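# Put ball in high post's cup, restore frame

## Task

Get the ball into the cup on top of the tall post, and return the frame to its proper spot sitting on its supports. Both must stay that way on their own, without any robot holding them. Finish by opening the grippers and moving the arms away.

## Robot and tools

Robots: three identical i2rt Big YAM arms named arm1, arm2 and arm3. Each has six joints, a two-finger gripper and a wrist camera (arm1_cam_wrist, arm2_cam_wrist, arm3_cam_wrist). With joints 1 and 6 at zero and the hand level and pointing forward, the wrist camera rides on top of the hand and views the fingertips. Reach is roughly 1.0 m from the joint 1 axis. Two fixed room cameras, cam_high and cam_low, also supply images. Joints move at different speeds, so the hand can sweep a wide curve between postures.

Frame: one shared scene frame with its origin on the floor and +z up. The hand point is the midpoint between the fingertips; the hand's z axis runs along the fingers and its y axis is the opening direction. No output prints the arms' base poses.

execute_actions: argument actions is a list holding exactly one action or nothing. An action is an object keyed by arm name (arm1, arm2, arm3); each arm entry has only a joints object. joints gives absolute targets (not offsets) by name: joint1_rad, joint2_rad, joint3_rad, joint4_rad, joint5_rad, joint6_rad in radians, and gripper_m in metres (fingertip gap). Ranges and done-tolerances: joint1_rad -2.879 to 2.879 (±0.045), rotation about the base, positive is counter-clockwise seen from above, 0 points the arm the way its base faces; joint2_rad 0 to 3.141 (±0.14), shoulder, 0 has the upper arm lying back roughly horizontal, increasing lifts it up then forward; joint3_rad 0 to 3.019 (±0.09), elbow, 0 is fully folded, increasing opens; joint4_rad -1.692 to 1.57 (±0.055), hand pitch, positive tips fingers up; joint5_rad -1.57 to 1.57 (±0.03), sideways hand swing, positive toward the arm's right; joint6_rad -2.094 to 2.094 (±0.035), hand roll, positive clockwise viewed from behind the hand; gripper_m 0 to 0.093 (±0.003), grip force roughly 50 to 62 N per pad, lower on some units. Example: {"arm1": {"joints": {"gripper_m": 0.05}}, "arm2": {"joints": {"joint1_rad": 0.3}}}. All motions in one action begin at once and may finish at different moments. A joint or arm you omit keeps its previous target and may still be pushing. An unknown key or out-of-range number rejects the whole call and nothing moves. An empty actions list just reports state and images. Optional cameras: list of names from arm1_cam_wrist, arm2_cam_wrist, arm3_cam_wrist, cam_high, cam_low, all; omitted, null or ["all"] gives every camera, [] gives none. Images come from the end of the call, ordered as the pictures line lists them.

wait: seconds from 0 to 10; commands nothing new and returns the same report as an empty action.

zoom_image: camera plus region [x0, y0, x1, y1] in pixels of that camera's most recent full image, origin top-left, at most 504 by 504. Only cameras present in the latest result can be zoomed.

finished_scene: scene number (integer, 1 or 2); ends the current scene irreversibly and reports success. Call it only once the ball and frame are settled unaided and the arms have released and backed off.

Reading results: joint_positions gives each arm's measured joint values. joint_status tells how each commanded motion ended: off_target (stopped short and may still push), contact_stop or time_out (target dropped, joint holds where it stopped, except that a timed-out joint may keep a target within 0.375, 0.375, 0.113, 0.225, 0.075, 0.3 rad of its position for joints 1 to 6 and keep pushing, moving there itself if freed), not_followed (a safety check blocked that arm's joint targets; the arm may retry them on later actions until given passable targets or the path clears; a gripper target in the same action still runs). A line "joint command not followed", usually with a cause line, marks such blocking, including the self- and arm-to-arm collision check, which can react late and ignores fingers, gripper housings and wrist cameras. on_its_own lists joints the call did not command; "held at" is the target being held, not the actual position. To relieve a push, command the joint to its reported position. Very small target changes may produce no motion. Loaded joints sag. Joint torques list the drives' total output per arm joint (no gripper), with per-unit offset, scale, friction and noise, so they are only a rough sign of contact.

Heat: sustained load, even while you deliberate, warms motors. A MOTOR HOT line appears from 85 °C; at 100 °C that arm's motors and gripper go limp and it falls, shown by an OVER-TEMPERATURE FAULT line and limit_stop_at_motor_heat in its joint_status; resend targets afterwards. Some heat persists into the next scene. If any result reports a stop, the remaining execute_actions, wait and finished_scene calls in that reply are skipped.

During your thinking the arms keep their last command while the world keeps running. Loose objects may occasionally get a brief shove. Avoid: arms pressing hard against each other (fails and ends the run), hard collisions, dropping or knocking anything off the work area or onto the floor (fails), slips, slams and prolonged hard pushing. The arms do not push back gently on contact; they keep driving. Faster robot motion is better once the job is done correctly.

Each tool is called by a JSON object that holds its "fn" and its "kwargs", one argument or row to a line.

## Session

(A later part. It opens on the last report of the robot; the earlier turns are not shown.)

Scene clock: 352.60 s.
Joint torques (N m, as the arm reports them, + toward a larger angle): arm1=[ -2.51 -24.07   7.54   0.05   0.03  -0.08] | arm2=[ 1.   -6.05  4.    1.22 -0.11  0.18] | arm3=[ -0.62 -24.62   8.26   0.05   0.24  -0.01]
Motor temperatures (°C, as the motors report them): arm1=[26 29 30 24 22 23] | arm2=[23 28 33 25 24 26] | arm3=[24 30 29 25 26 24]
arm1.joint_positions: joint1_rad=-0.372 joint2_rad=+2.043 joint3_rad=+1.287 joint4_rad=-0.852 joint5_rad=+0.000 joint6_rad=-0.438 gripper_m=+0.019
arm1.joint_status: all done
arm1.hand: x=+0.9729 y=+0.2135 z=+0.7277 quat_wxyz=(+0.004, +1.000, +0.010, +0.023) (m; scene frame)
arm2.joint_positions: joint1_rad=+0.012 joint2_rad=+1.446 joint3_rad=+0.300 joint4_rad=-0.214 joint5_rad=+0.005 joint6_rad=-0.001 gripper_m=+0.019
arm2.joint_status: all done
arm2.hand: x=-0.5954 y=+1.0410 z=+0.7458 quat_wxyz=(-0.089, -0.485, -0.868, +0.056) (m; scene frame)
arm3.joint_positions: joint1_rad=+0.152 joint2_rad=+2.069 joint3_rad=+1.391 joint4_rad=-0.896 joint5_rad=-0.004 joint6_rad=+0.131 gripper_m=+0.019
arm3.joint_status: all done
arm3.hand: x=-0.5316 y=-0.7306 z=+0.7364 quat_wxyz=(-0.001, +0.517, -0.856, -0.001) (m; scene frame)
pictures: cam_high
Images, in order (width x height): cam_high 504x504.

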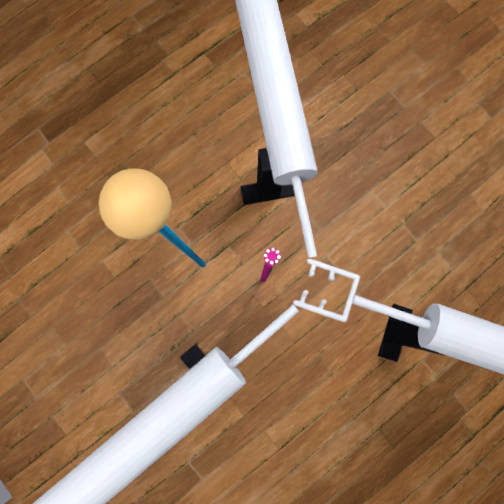

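{"fn": "execute_actions", "kwargs": {
  "actions": [
    {"arm1":{"joints":{"joint2_rad":2.19,"joint3_rad":1.28,"joint4_rad":-0.655,"joint6_rad":-0.42}},"arm2":{"joints":{"joint1_rad":-0.005,"joint2_rad":2.02,"joint3_rad":0.33,"joint4_rad":0.325,"joint6_rad":-0.015}},"arm3":{"joints":{"joint1_rad":0.132,"joint2_rad":2.215,"joint3_rad":1.375,"joint4_rad":-0.71,"joint6_rad":0.112}}}
  ],
  "cameras": []
}}

{"fn": "execute_actions", "kwargs": {
  "actions": [
    {"arm1":{"joints":{"joint2_rad":2.40,"joint3_rad":1.36,"joint4_rad":-0.51}},"arm2":{"joints":{"joint2_rad":2.465,"joint3_rad":0.47,"joint4_rad":0.62}},"arm3":{"joints":{"joint2_rad":2.415,"joint3_rad":1.45,"joint4_rad":-0.57}}}
  ],
  "cameras": []
}}

{"fn": "execute_actions", "kwargs": {
  "actions": [
    {"arm1":{"joints":{"joint2_rad":2.60,"joint3_rad":1.47,"joint4_rad":-0.415}},"arm2":{"joints":{"joint2_rad":2.75,"joint3_rad":0.65,"joint4_rad":0.735}},"arm3":{"joints":{"joint2_rad":2.61,"joint3_rad":1.555,"joint4_rad":-0.485}}}
  ],
  "cameras": ["cam_high","cam_low"]
}}

Scene clock: 361.70 s.
Joint torques (N m, as the arm reports them, + toward a larger angle): arm1=[ -2.15 -24.8    6.54   0.26  -0.05   0.14] | arm2=[ 0.74 -8.75 -0.33  1.08  0.05  0.1 ] | arm3=[ -0.38 -24.99   7.56   0.6    0.3    0.  ]
Motor temperatures (°C, as the motors report them): arm1=[26 30 29 24 22 23] | arm2=[23 27 32 25 24 26] | arm3=[24 31 28 25 26 24]
arm1.joint_positions: joint1_rad=-0.373 joint2_rad=+2.225 joint3_rad=+1.276 joint4_rad=-0.658 joint5_rad=+0.003 joint6_rad=-0.439 gripper_m=+0.019
arm1.joint_status: all done
arm1.hand: x=+0.9774 y=+0.2138 z=+0.6326 quat_wxyz=(+0.002, +1.000, +0.010, +0.023) (m; scene frame)
arm2.joint_positions: joint1_rad=+0.001 joint2_rad=+2.009 joint3_rad=+0.331 joint4_rad=+0.318 joint5_rad=+0.001 joint6_rad=-0.015 gripper_m=+0.019
arm2.joint_status: all done
arm2.hand: x=-0.5958 y=+1.0365 z=+0.6439 quat_wxyz=(-0.089, -0.484, -0.869, +0.056) (m; scene frame)
arm3.joint_positions: joint1_rad=+0.133 joint2_rad=+2.235 joint3_rad=+1.370 joint4_rad=-0.712 joint5_rad=-0.005 joint6_rad=+0.111 gripper_m=+0.019
arm3.joint_status: all done
arm3.hand: x=-0.5226 y=-0.7382 z=+0.6413 quat_wxyz=(+0.001, +0.517, -0.856, -0.001) (m; scene frame)
pictures: none
No camera images: the call's "cameras" was empty. Leave "cameras" out to get every camera's image.

Scene clock: 362.80 s.
Joint torques (N m, as the arm reports them, + toward a larger angle): arm1=[ -2.04 -25.72   7.75   0.13  -0.02   0.14] | arm2=[ 0.67 -8.96 -3.01  0.79  0.12  0.1 ] | arm3=[  0.05 -25.59   8.97   0.49   0.19   0.08]
Motor temperatures (°C, as the motors report them): arm1=[26 30 29 24 22 23] | arm2=[23 27 32 25 24 26] | arm3=[24 31 28 25 26 24]
arm1.joint_positions: joint1_rad=-0.370 joint2_rad=+2.428 joint3_rad=+1.328 joint4_rad=-0.510 joint5_rad=+0.002 joint6_rad=-0.439 gripper_m=+0.019
arm1.joint_status: all done
arm1.hand: x=+0.9806 y=+0.2117 z=+0.5401 quat_wxyz=(+0.003, +1.000, +0.012, +0.023) (m; scene frame)
arm2.joint_positions: joint1_rad=+0.001 joint2_rad=+2.450 joint3_rad=+0.474 joint4_rad=+0.614 joint5_rad=+0.000 joint6_rad=-0.016 gripper_m=+0.019
arm2.joint_status: all done
arm2.hand: x=-0.5946 y=+1.0340 z=+0.5476 quat_wxyz=(-0.089, -0.484, -0.869, +0.054) (m; scene frame)
arm3.joint_positions: joint1_rad=+0.127 joint2_rad=+2.434 joint3_rad=+1.419 joint4_rad=-0.572 joint5_rad=-0.002 joint6_rad=+0.100 gripper_m=+0.019
arm3.joint_status: all done
arm3.hand: x=-0.5196 y=-0.7423 z=+0.5460 quat_wxyz=(+0.003, +0.519, -0.855, +0.003) (m; scene frame)
pictures: none
No camera images: the call's "cameras" was empty. Leave "cameras" out to get every camera's image.

Scene clock: 363.80 s.
Joint torques (N m, as the arm reports them, + toward a larger angle): arm1=[ -2.27 -25.62   6.82   0.3    0.04   0.19] | arm2=[  0.78 -10.98  -3.87   1.26   0.14   0.11] | arm3=[  0.2  -26.13   8.1    0.63   0.03   0.1 ]
Motor temperatures (°C, as the motors report them): arm1=[26 30 29 24 22 23] | arm2=[23 27 32 25 24 26] | arm3=[24 31 28 25 26 24]
arm1.joint_positions: joint1_rad=-0.375 joint2_rad=+2.630 joint3_rad=+1.441 joint4_rad=-0.419 joint5_rad=+0.000 joint6_rad=-0.446 gripper_m=+0.019
arm1.joint_status: all done
arm1.hand: x=+0.9809 y=+0.2149 z=+0.4553 quat_wxyz=(+0.004, +1.000, +0.013, +0.023) (m; scene frame)
arm2.joint_positions: joint1_rad=+0.001 joint2_rad=+2.744 joint3_rad=+0.652 joint4_rad=+0.722 joint5_rad=-0.001 joint6_rad=-0.016 gripper_m=+0.019
arm2.joint_status: all done
arm2.hand: x=-0.5954 y=+1.0347 z=+0.4619 quat_wxyz=(-0.086, -0.484, -0.870, +0.052) (m; scene frame)
arm3.joint_positions: joint1_rad=+0.125 joint2_rad=+2.626 joint3_rad=+1.524 joint4_rad=-0.491 joint5_rad=+0.002 joint6_rad=+0.100 gripper_m=+0.019
arm3.joint_status: all done
arm3.hand: x=-0.5175 y=-0.7417 z=+0.4629 quat_wxyz=(+0.004, +0.519, -0.855, +0.007) (m; scene frame)
pictures: cam_high, cam_low
Images, in order (width x height): cam_high 504x504, cam_low 504x504.

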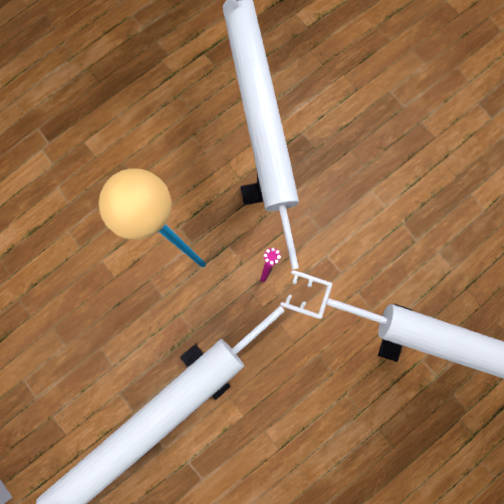

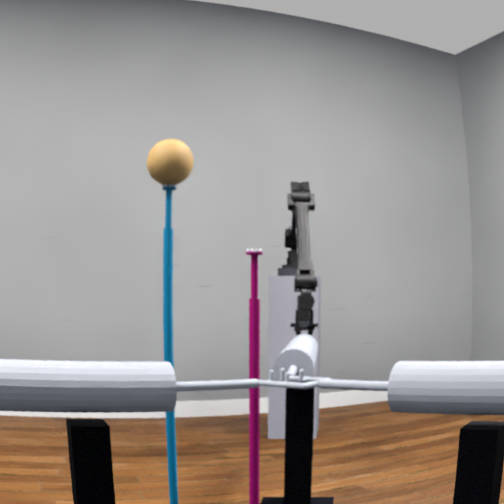

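{"fn": "execute_actions", "kwargs": {
  "actions": [
    {"arm1":{"joints":{"joint1_rad":-0.385,"joint2_rad":2.63,"joint3_rad":1.505,"joint4_rad":-0.405,"joint6_rad":-0.41}},"arm2":{"joints":{"joint1_rad":0.008,"joint2_rad":2.79,"joint3_rad":0.66,"joint4_rad":0.745}},"arm3":{"joints":{"joint1_rad":0.15,"joint2_rad":2.645,"joint3_rad":1.585,"joint4_rad":-0.475,"joint6_rad":0.125}}}
  ],
  "cameras": []
}}

{"fn": "execute_actions", "kwargs": {
  "actions": [
    {"arm1":{"joints":{"joint2_rad":2.66,"joint3_rad":1.52,"joint4_rad":-0.398}},"arm2":{"joints":{"joint2_rad":2.825,"joint3_rad":0.69,"joint4_rad":0.755}},"arm3":{"joints":{"joint2_rad":2.672,"joint3_rad":1.60,"joint4_rad":-0.468}}}
  ],
  "cameras": ["cam_low"]
}}

Scene clock: 371.77 s.
Joint torques (N m, as the arm reports them, + toward a larger angle): arm1=[ -2.83 -24.4    7.91   0.73  -0.12   0.27] | arm2=[ 1.57 -9.71 -3.96  1.08  0.14  0.11] | arm3=[ -0.08 -23.97   9.25   1.05   0.14   0.02]
Motor temperatures (°C, as the motors report them): arm1=[26 30 29 24 22 23] | arm2=[23 27 31 25 24 26] | arm3=[24 32 28 25 26 24]
arm1.joint_positions: joint1_rad=-0.375 joint2_rad=+2.640 joint3_rad=+1.463 joint4_rad=-0.419 joint5_rad=+0.004 joint6_rad=-0.444 gripper_m=+0.019
arm1.joint_status: all done
arm1.hand: x=+0.9734 y=+0.2194 z=+0.4535 quat_wxyz=(-0.001, +1.000, +0.011, +0.018) (m; scene frame)
arm2.joint_positions: joint1_rad=+0.002 joint2_rad=+2.778 joint3_rad=+0.657 joint4_rad=+0.737 joint5_rad=-0.001 joint6_rad=-0.016 gripper_m=+0.019
arm2.joint_status: all done
arm2.hand: x=-0.6004 y=+1.0437 z=+0.4540 quat_wxyz=(-0.080, -0.483, -0.870, +0.048) (m; scene frame)
arm3.joint_positions: joint1_rad=+0.146 joint2_rad=+2.639 joint3_rad=+1.543 joint4_rad=-0.491 joint5_rad=+0.000 joint6_rad=+0.117 gripper_m=+0.019
arm3.joint_status: all done
arm3.hand: x=-0.5266 y=-0.7328 z=+0.4591 quat_wxyz=(+0.003, +0.520, -0.854, +0.004) (m; scene frame)
pictures: none
No camera images: the call's "cameras" was empty. Leave "cameras" out to get every camera's image.

Scene clock: 372.40 s.
Joint torques (N m, as the arm reports them, + toward a larger angle): arm1=[ -2.07 -24.63   7.27   0.72   0.     0.26] | arm2=[  1.45 -10.73  -3.84   0.98   0.15   0.1 ] | arm3=[ -0.37 -24.21   8.79   1.17   0.09   0.06]
Motor temperatures (°C, as the motors report them): arm1=[26 31 29 24 22 23] | arm2=[23 27 31 25 24 26] | arm3=[24 32 28 25 26 24]
arm1.joint_positions: joint1_rad=-0.375 joint2_rad=+2.671 joint3_rad=+1.484 joint4_rad=-0.413 joint5_rad=+0.001 joint6_rad=-0.443 gripper_m=+0.019
arm1.joint_status: all done
arm1.hand: x=+0.9739 y=+0.2186 z=+0.4408 quat_wxyz=(+0.001, +1.000, +0.011, +0.019) (m; scene frame)
arm2.joint_positions: joint1_rad=+0.002 joint2_rad=+2.815 joint3_rad=+0.687 joint4_rad=+0.746 joint5_rad=-0.001 joint6_rad=-0.016 gripper_m=+0.019
arm2.joint_status: all done
arm2.hand: x=-0.6001 y=+1.0431 z=+0.4415 quat_wxyz=(-0.081, -0.483, -0.870, +0.049) (m; scene frame)
arm3.joint_positions: joint1_rad=+0.146 joint2_rad=+2.667 joint3_rad=+1.562 joint4_rad=-0.487 joint5_rad=+0.000 joint6_rad=+0.117 gripper_m=+0.019
arm3.joint_status: all done
arm3.hand: x=-0.5266 y=-0.7334 z=+0.4475 quat_wxyz=(+0.004, +0.520, -0.854, +0.006) (m; scene frame)
pictures: cam_low
Images, in order (width x height): cam_low 504x504.

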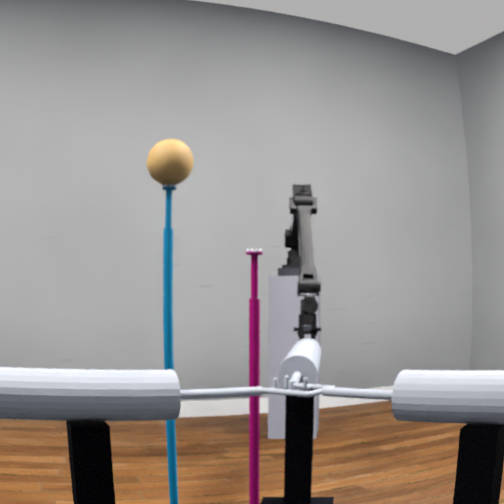

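{"fn": "execute_actions", "kwargs": {
  "actions": [
    {"arm1":{"joints":{"joint2_rad":2.675,"joint3_rad":1.53}},"arm2":{"joints":{"joint2_rad":2.835,"joint3_rad":0.70}},"arm3":{"joints":{"joint2_rad":2.695,"joint3_rad":1.615,"joint4_rad":-0.46}}}
  ],
  "cameras": []
}}

{"fn": "execute_actions", "kwargs": {
  "actions": [
    {"arm1":{"joints":{"gripper_m":0.093}},"arm2":{"joints":{"gripper_m":0.093}},"arm3":{"joints":{"gripper_m":0.093}}}
  ],
  "cameras": []
}}

{"fn": "execute_actions", "kwargs": {
  "actions": [
    {"arm1":{"joints":{"joint2_rad":2.45,"joint3_rad":1.33,"joint4_rad":-0.47}},"arm2":{"joints":{"joint2_rad":2.6,"joint3_rad":0.53,"joint4_rad":0.66}},"arm3":{"joints":{"joint2_rad":2.45,"joint3_rad":1.41,"joint4_rad":-0.55}}}
  ],
  "cameras": []
}}

{"fn": "execute_actions", "kwargs": {
  "actions": [
    {"arm1":{"joints":{"joint2_rad":2.0,"joint3_rad":1.1,"joint4_rad":-0.7}},"arm2":{"joints":{"joint2_rad":2.0,"joint3_rad":0.31,"joint4_rad":0.28}},"arm3":{"joints":{"joint2_rad":2.0,"joint3_rad":1.15,"joint4_rad":-0.75}}}
  ]
}}

Scene clock: 383.90 s.
Joint torques (N m, as the arm reports them, + toward a larger angle): arm1=[ -2.09 -24.01   7.56   0.78  -0.02   0.27] | arm2=[  1.27 -10.34  -3.58   1.01   0.13   0.11] | arm3=[ -0.03 -23.85   8.72   1.35   0.08   0.04]
Motor temperatures (°C, as the motors report them): arm1=[26 31 29 24 22 23] | arm2=[23 27 31 25 24 26] | arm3=[24 32 28 25 26 24]
arm1.joint_positions: joint1_rad=-0.375 joint2_rad=+2.680 joint3_rad=+1.492 joint4_rad=-0.413 joint5_rad=+0.002 joint6_rad=-0.443 gripper_m=+0.019
arm1.joint_status: all done
arm1.hand: x=+0.9740 y=+0.2188 z=+0.4372 quat_wxyz=(+0.001, +1.000, +0.011, +0.020) (m; scene frame)
arm2.joint_positions: joint1_rad=+0.002 joint2_rad=+2.822 joint3_rad=+0.693 joint4_rad=+0.748 joint5_rad=-0.001 joint6_rad=-0.016 gripper_m=+0.019
arm2.joint_status: all done
arm2.hand: x=-0.6000 y=+1.0429 z=+0.4390 quat_wxyz=(-0.081, -0.483, -0.870, +0.049) (m; scene frame)
arm3.joint_positions: joint1_rad=+0.146 joint2_rad=+2.686 joint3_rad=+1.576 joint4_rad=-0.482 joint5_rad=+0.001 joint6_rad=+0.117 gripper_m=+0.019
arm3.joint_status: all done
arm3.hand: x=-0.5266 y=-0.7335 z=+0.4395 quat_wxyz=(+0.004, +0.520, -0.854, +0.006) (m; scene frame)
pictures: none
No camera images: the call's "cameras" was empty. Leave "cameras" out to get every camera's image.

Scene clock: 384.60 s.
Joint torques (N m, as the arm reports them, + toward a larger angle): arm1=[ -2.61 -23.7    6.49   0.56  -0.02   0.04] | arm2=[  1.61 -10.35  -3.73   0.96   0.13   0.11] | arm3=[  0.09 -24.43   7.08   1.01   0.07   0.05]
Motor temperatures (°C, as the motors report them): arm1=[26 31 29 24 22 23] | arm2=[23 27 30 25 24 26] | arm3=[24 32 27 25 26 24]
arm1.joint_positions: joint1_rad=-0.375 joint2_rad=+2.679 joint3_rad=+1.506 joint4_rad=-0.407 joint5_rad=+0.002 joint6_rad=-0.424 gripper_m=+0.093
arm1.joint_status: all done
arm1.hand: x=+0.9644 y=+0.2231 z=+0.4396 quat_wxyz=(-0.003, +1.000, +0.002, +0.010) (m; scene frame)
arm2.joint_positions: joint1_rad=+0.002 joint2_rad=+2.822 joint3_rad=+0.693 joint4_rad=+0.748 joint5_rad=-0.001 joint6_rad=-0.016 gripper_m=+0.093
arm2.joint_status: all done
arm2.hand: x=-0.6000 y=+1.0429 z=+0.4390 quat_wxyz=(-0.081, -0.483, -0.870, +0.049) (m; scene frame)
arm3.joint_positions: joint1_rad=+0.146 joint2_rad=+2.686 joint3_rad=+1.597 joint4_rad=-0.473 joint5_rad=+0.001 joint6_rad=+0.118 gripper_m=+0.093
arm3.joint_status: all done
arm3.hand: x=-0.5215 y=-0.7200 z=+0.4431 quat_wxyz=(-0.007, +0.520, -0.854, -0.003) (m; scene frame)
pictures: none
No camera images: the call's "cameras" was empty. Leave "cameras" out to get every camera's image.

Scene clock: 385.77 s.
Joint torques (N m, as the arm reports them, + toward a larger angle): arm1=[ -2.13 -20.77   4.44   0.02  -0.02   0.08] | arm2=[  1.49 -10.13  -4.45   0.48   0.14   0.11] | arm3=[ -0.1  -22.11   5.95   0.2    0.08   0.04]
Motor temperatures (°C, as the motors report them): arm1=[26 31 29 24 22 23] | arm2=[23 27 30 25 24 26] | arm3=[24 32 27 25 26 24]
arm1.joint_positions: joint1_rad=-0.375 joint2_rad=+2.429 joint3_rad=+1.340 joint4_rad=-0.465 joint5_rad=+0.002 joint6_rad=-0.423 gripper_m=+0.093
arm1.joint_status: all done
arm1.hand: x=+0.9660 y=+0.2210 z=+0.5411 quat_wxyz=(-0.009, +1.000, +0.001, -0.002) (m; scene frame)
arm2.joint_positions: joint1_rad=+0.002 joint2_rad=+2.593 joint3_rad=+0.542 joint4_rad=+0.668 joint5_rad=-0.001 joint6_rad=-0.016 gripper_m=+0.093
arm2.joint_status: all done
arm2.hand: x=-0.5981 y=+1.0405 z=+0.5093 quat_wxyz=(-0.080, -0.483, -0.870, +0.049) (m; scene frame)
arm3.joint_positions: joint1_rad=+0.146 joint2_rad=+2.429 joint3_rad=+1.409 joint4_rad=-0.542 joint5_rad=+0.001 joint6_rad=+0.118 gripper_m=+0.093
arm3.joint_status: all done
arm3.hand: x=-0.5277 y=-0.7352 z=+0.5467 quat_wxyz=(-0.008, +0.520, -0.854, -0.003) (m; scene frame)
pictures: none
No camera images: the call's "cameras" was empty. Leave "cameras" out to get every camera's image.

Scene clock: 387.17 s.
Joint torques (N m, as the arm reports them, + toward a larger angle): arm1=[ -2.12 -17.87   6.93  -0.13  -0.02   0.07] | arm2=[ 1.6  -8.71 -0.24  0.29  0.12  0.13] | arm3=[  0.06 -16.97   7.92   0.15   0.08   0.04]
Motor temperatures (°C, as the motors report them): arm1=[26 31 29 24 22 23] | arm2=[23 27 30 25 24 26] | arm3=[24 32 27 25 26 24]
arm1.joint_positions: joint1_rad=-0.375 joint2_rad=+1.987 joint3_rad=+1.098 joint4_rad=-0.692 joint5_rad=+0.002 joint6_rad=-0.423 gripper_m=+0.093
arm1.joint_status: all done
arm1.hand: x=+1.0176 y=+0.1956 z=+0.7063 quat_wxyz=(-0.003, +1.000, +0.001, +0.011) (m; scene frame)
arm2.joint_positions: joint1_rad=+0.002 joint2_rad=+1.999 joint3_rad=+0.308 joint4_rad=+0.290 joint5_rad=-0.001 joint6_rad=-0.016 gripper_m=+0.093
arm2.joint_status: all done
arm2.hand: x=-0.6044 y=+1.0523 z=+0.6448 quat_wxyz=(-0.072, -0.484, -0.871, +0.044) (m; scene frame)
arm3.joint_positions: joint1_rad=+0.146 joint2_rad=+1.970 joint3_rad=+1.146 joint4_rad=-0.742 joint5_rad=+0.001 joint6_rad=+0.118 gripper_m=+0.093
arm3.joint_status: all done
arm3.hand: x=-0.5508 y=-0.7949 z=+0.7175 quat_wxyz=(-0.006, +0.520, -0.854, -0.002) (m; scene frame)
pictures: arm1_cam_wrist, arm2_cam_wrist, arm3_cam_wrist, cam_high, cam_low
Images, in order (width x height): arm1_cam_wrist 504x504, arm2_cam_wrist 504x504, arm3_cam_wrist 504x504, cam_high 504x504, cam_low 504x504.

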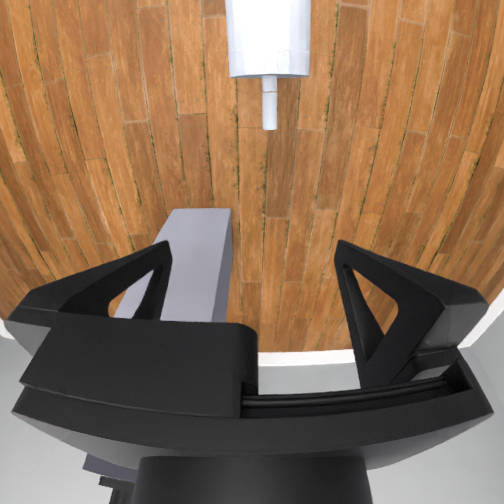

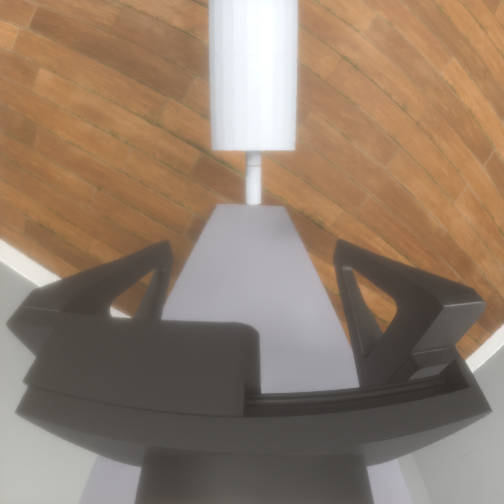

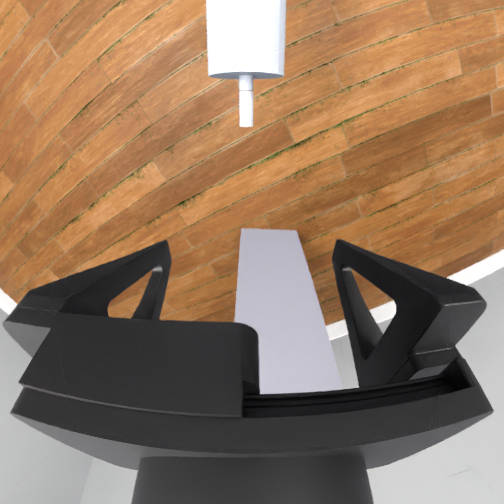

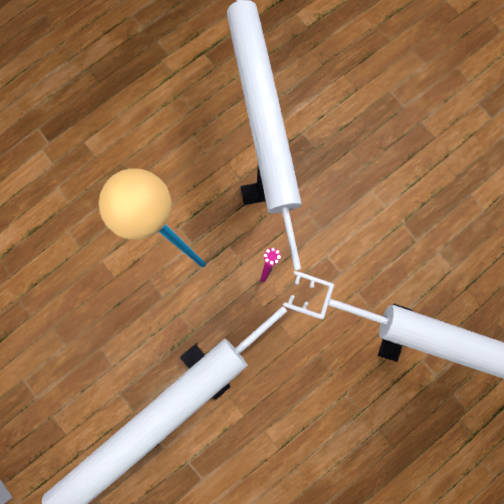

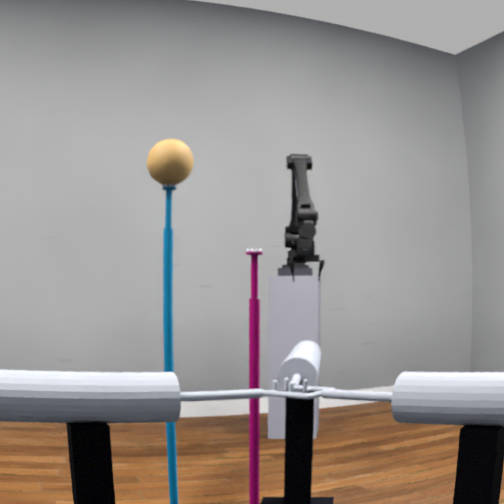

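{"fn": "finished_scene", "kwargs": {
  "scene": 1
}}

The scene is finished: the task was done.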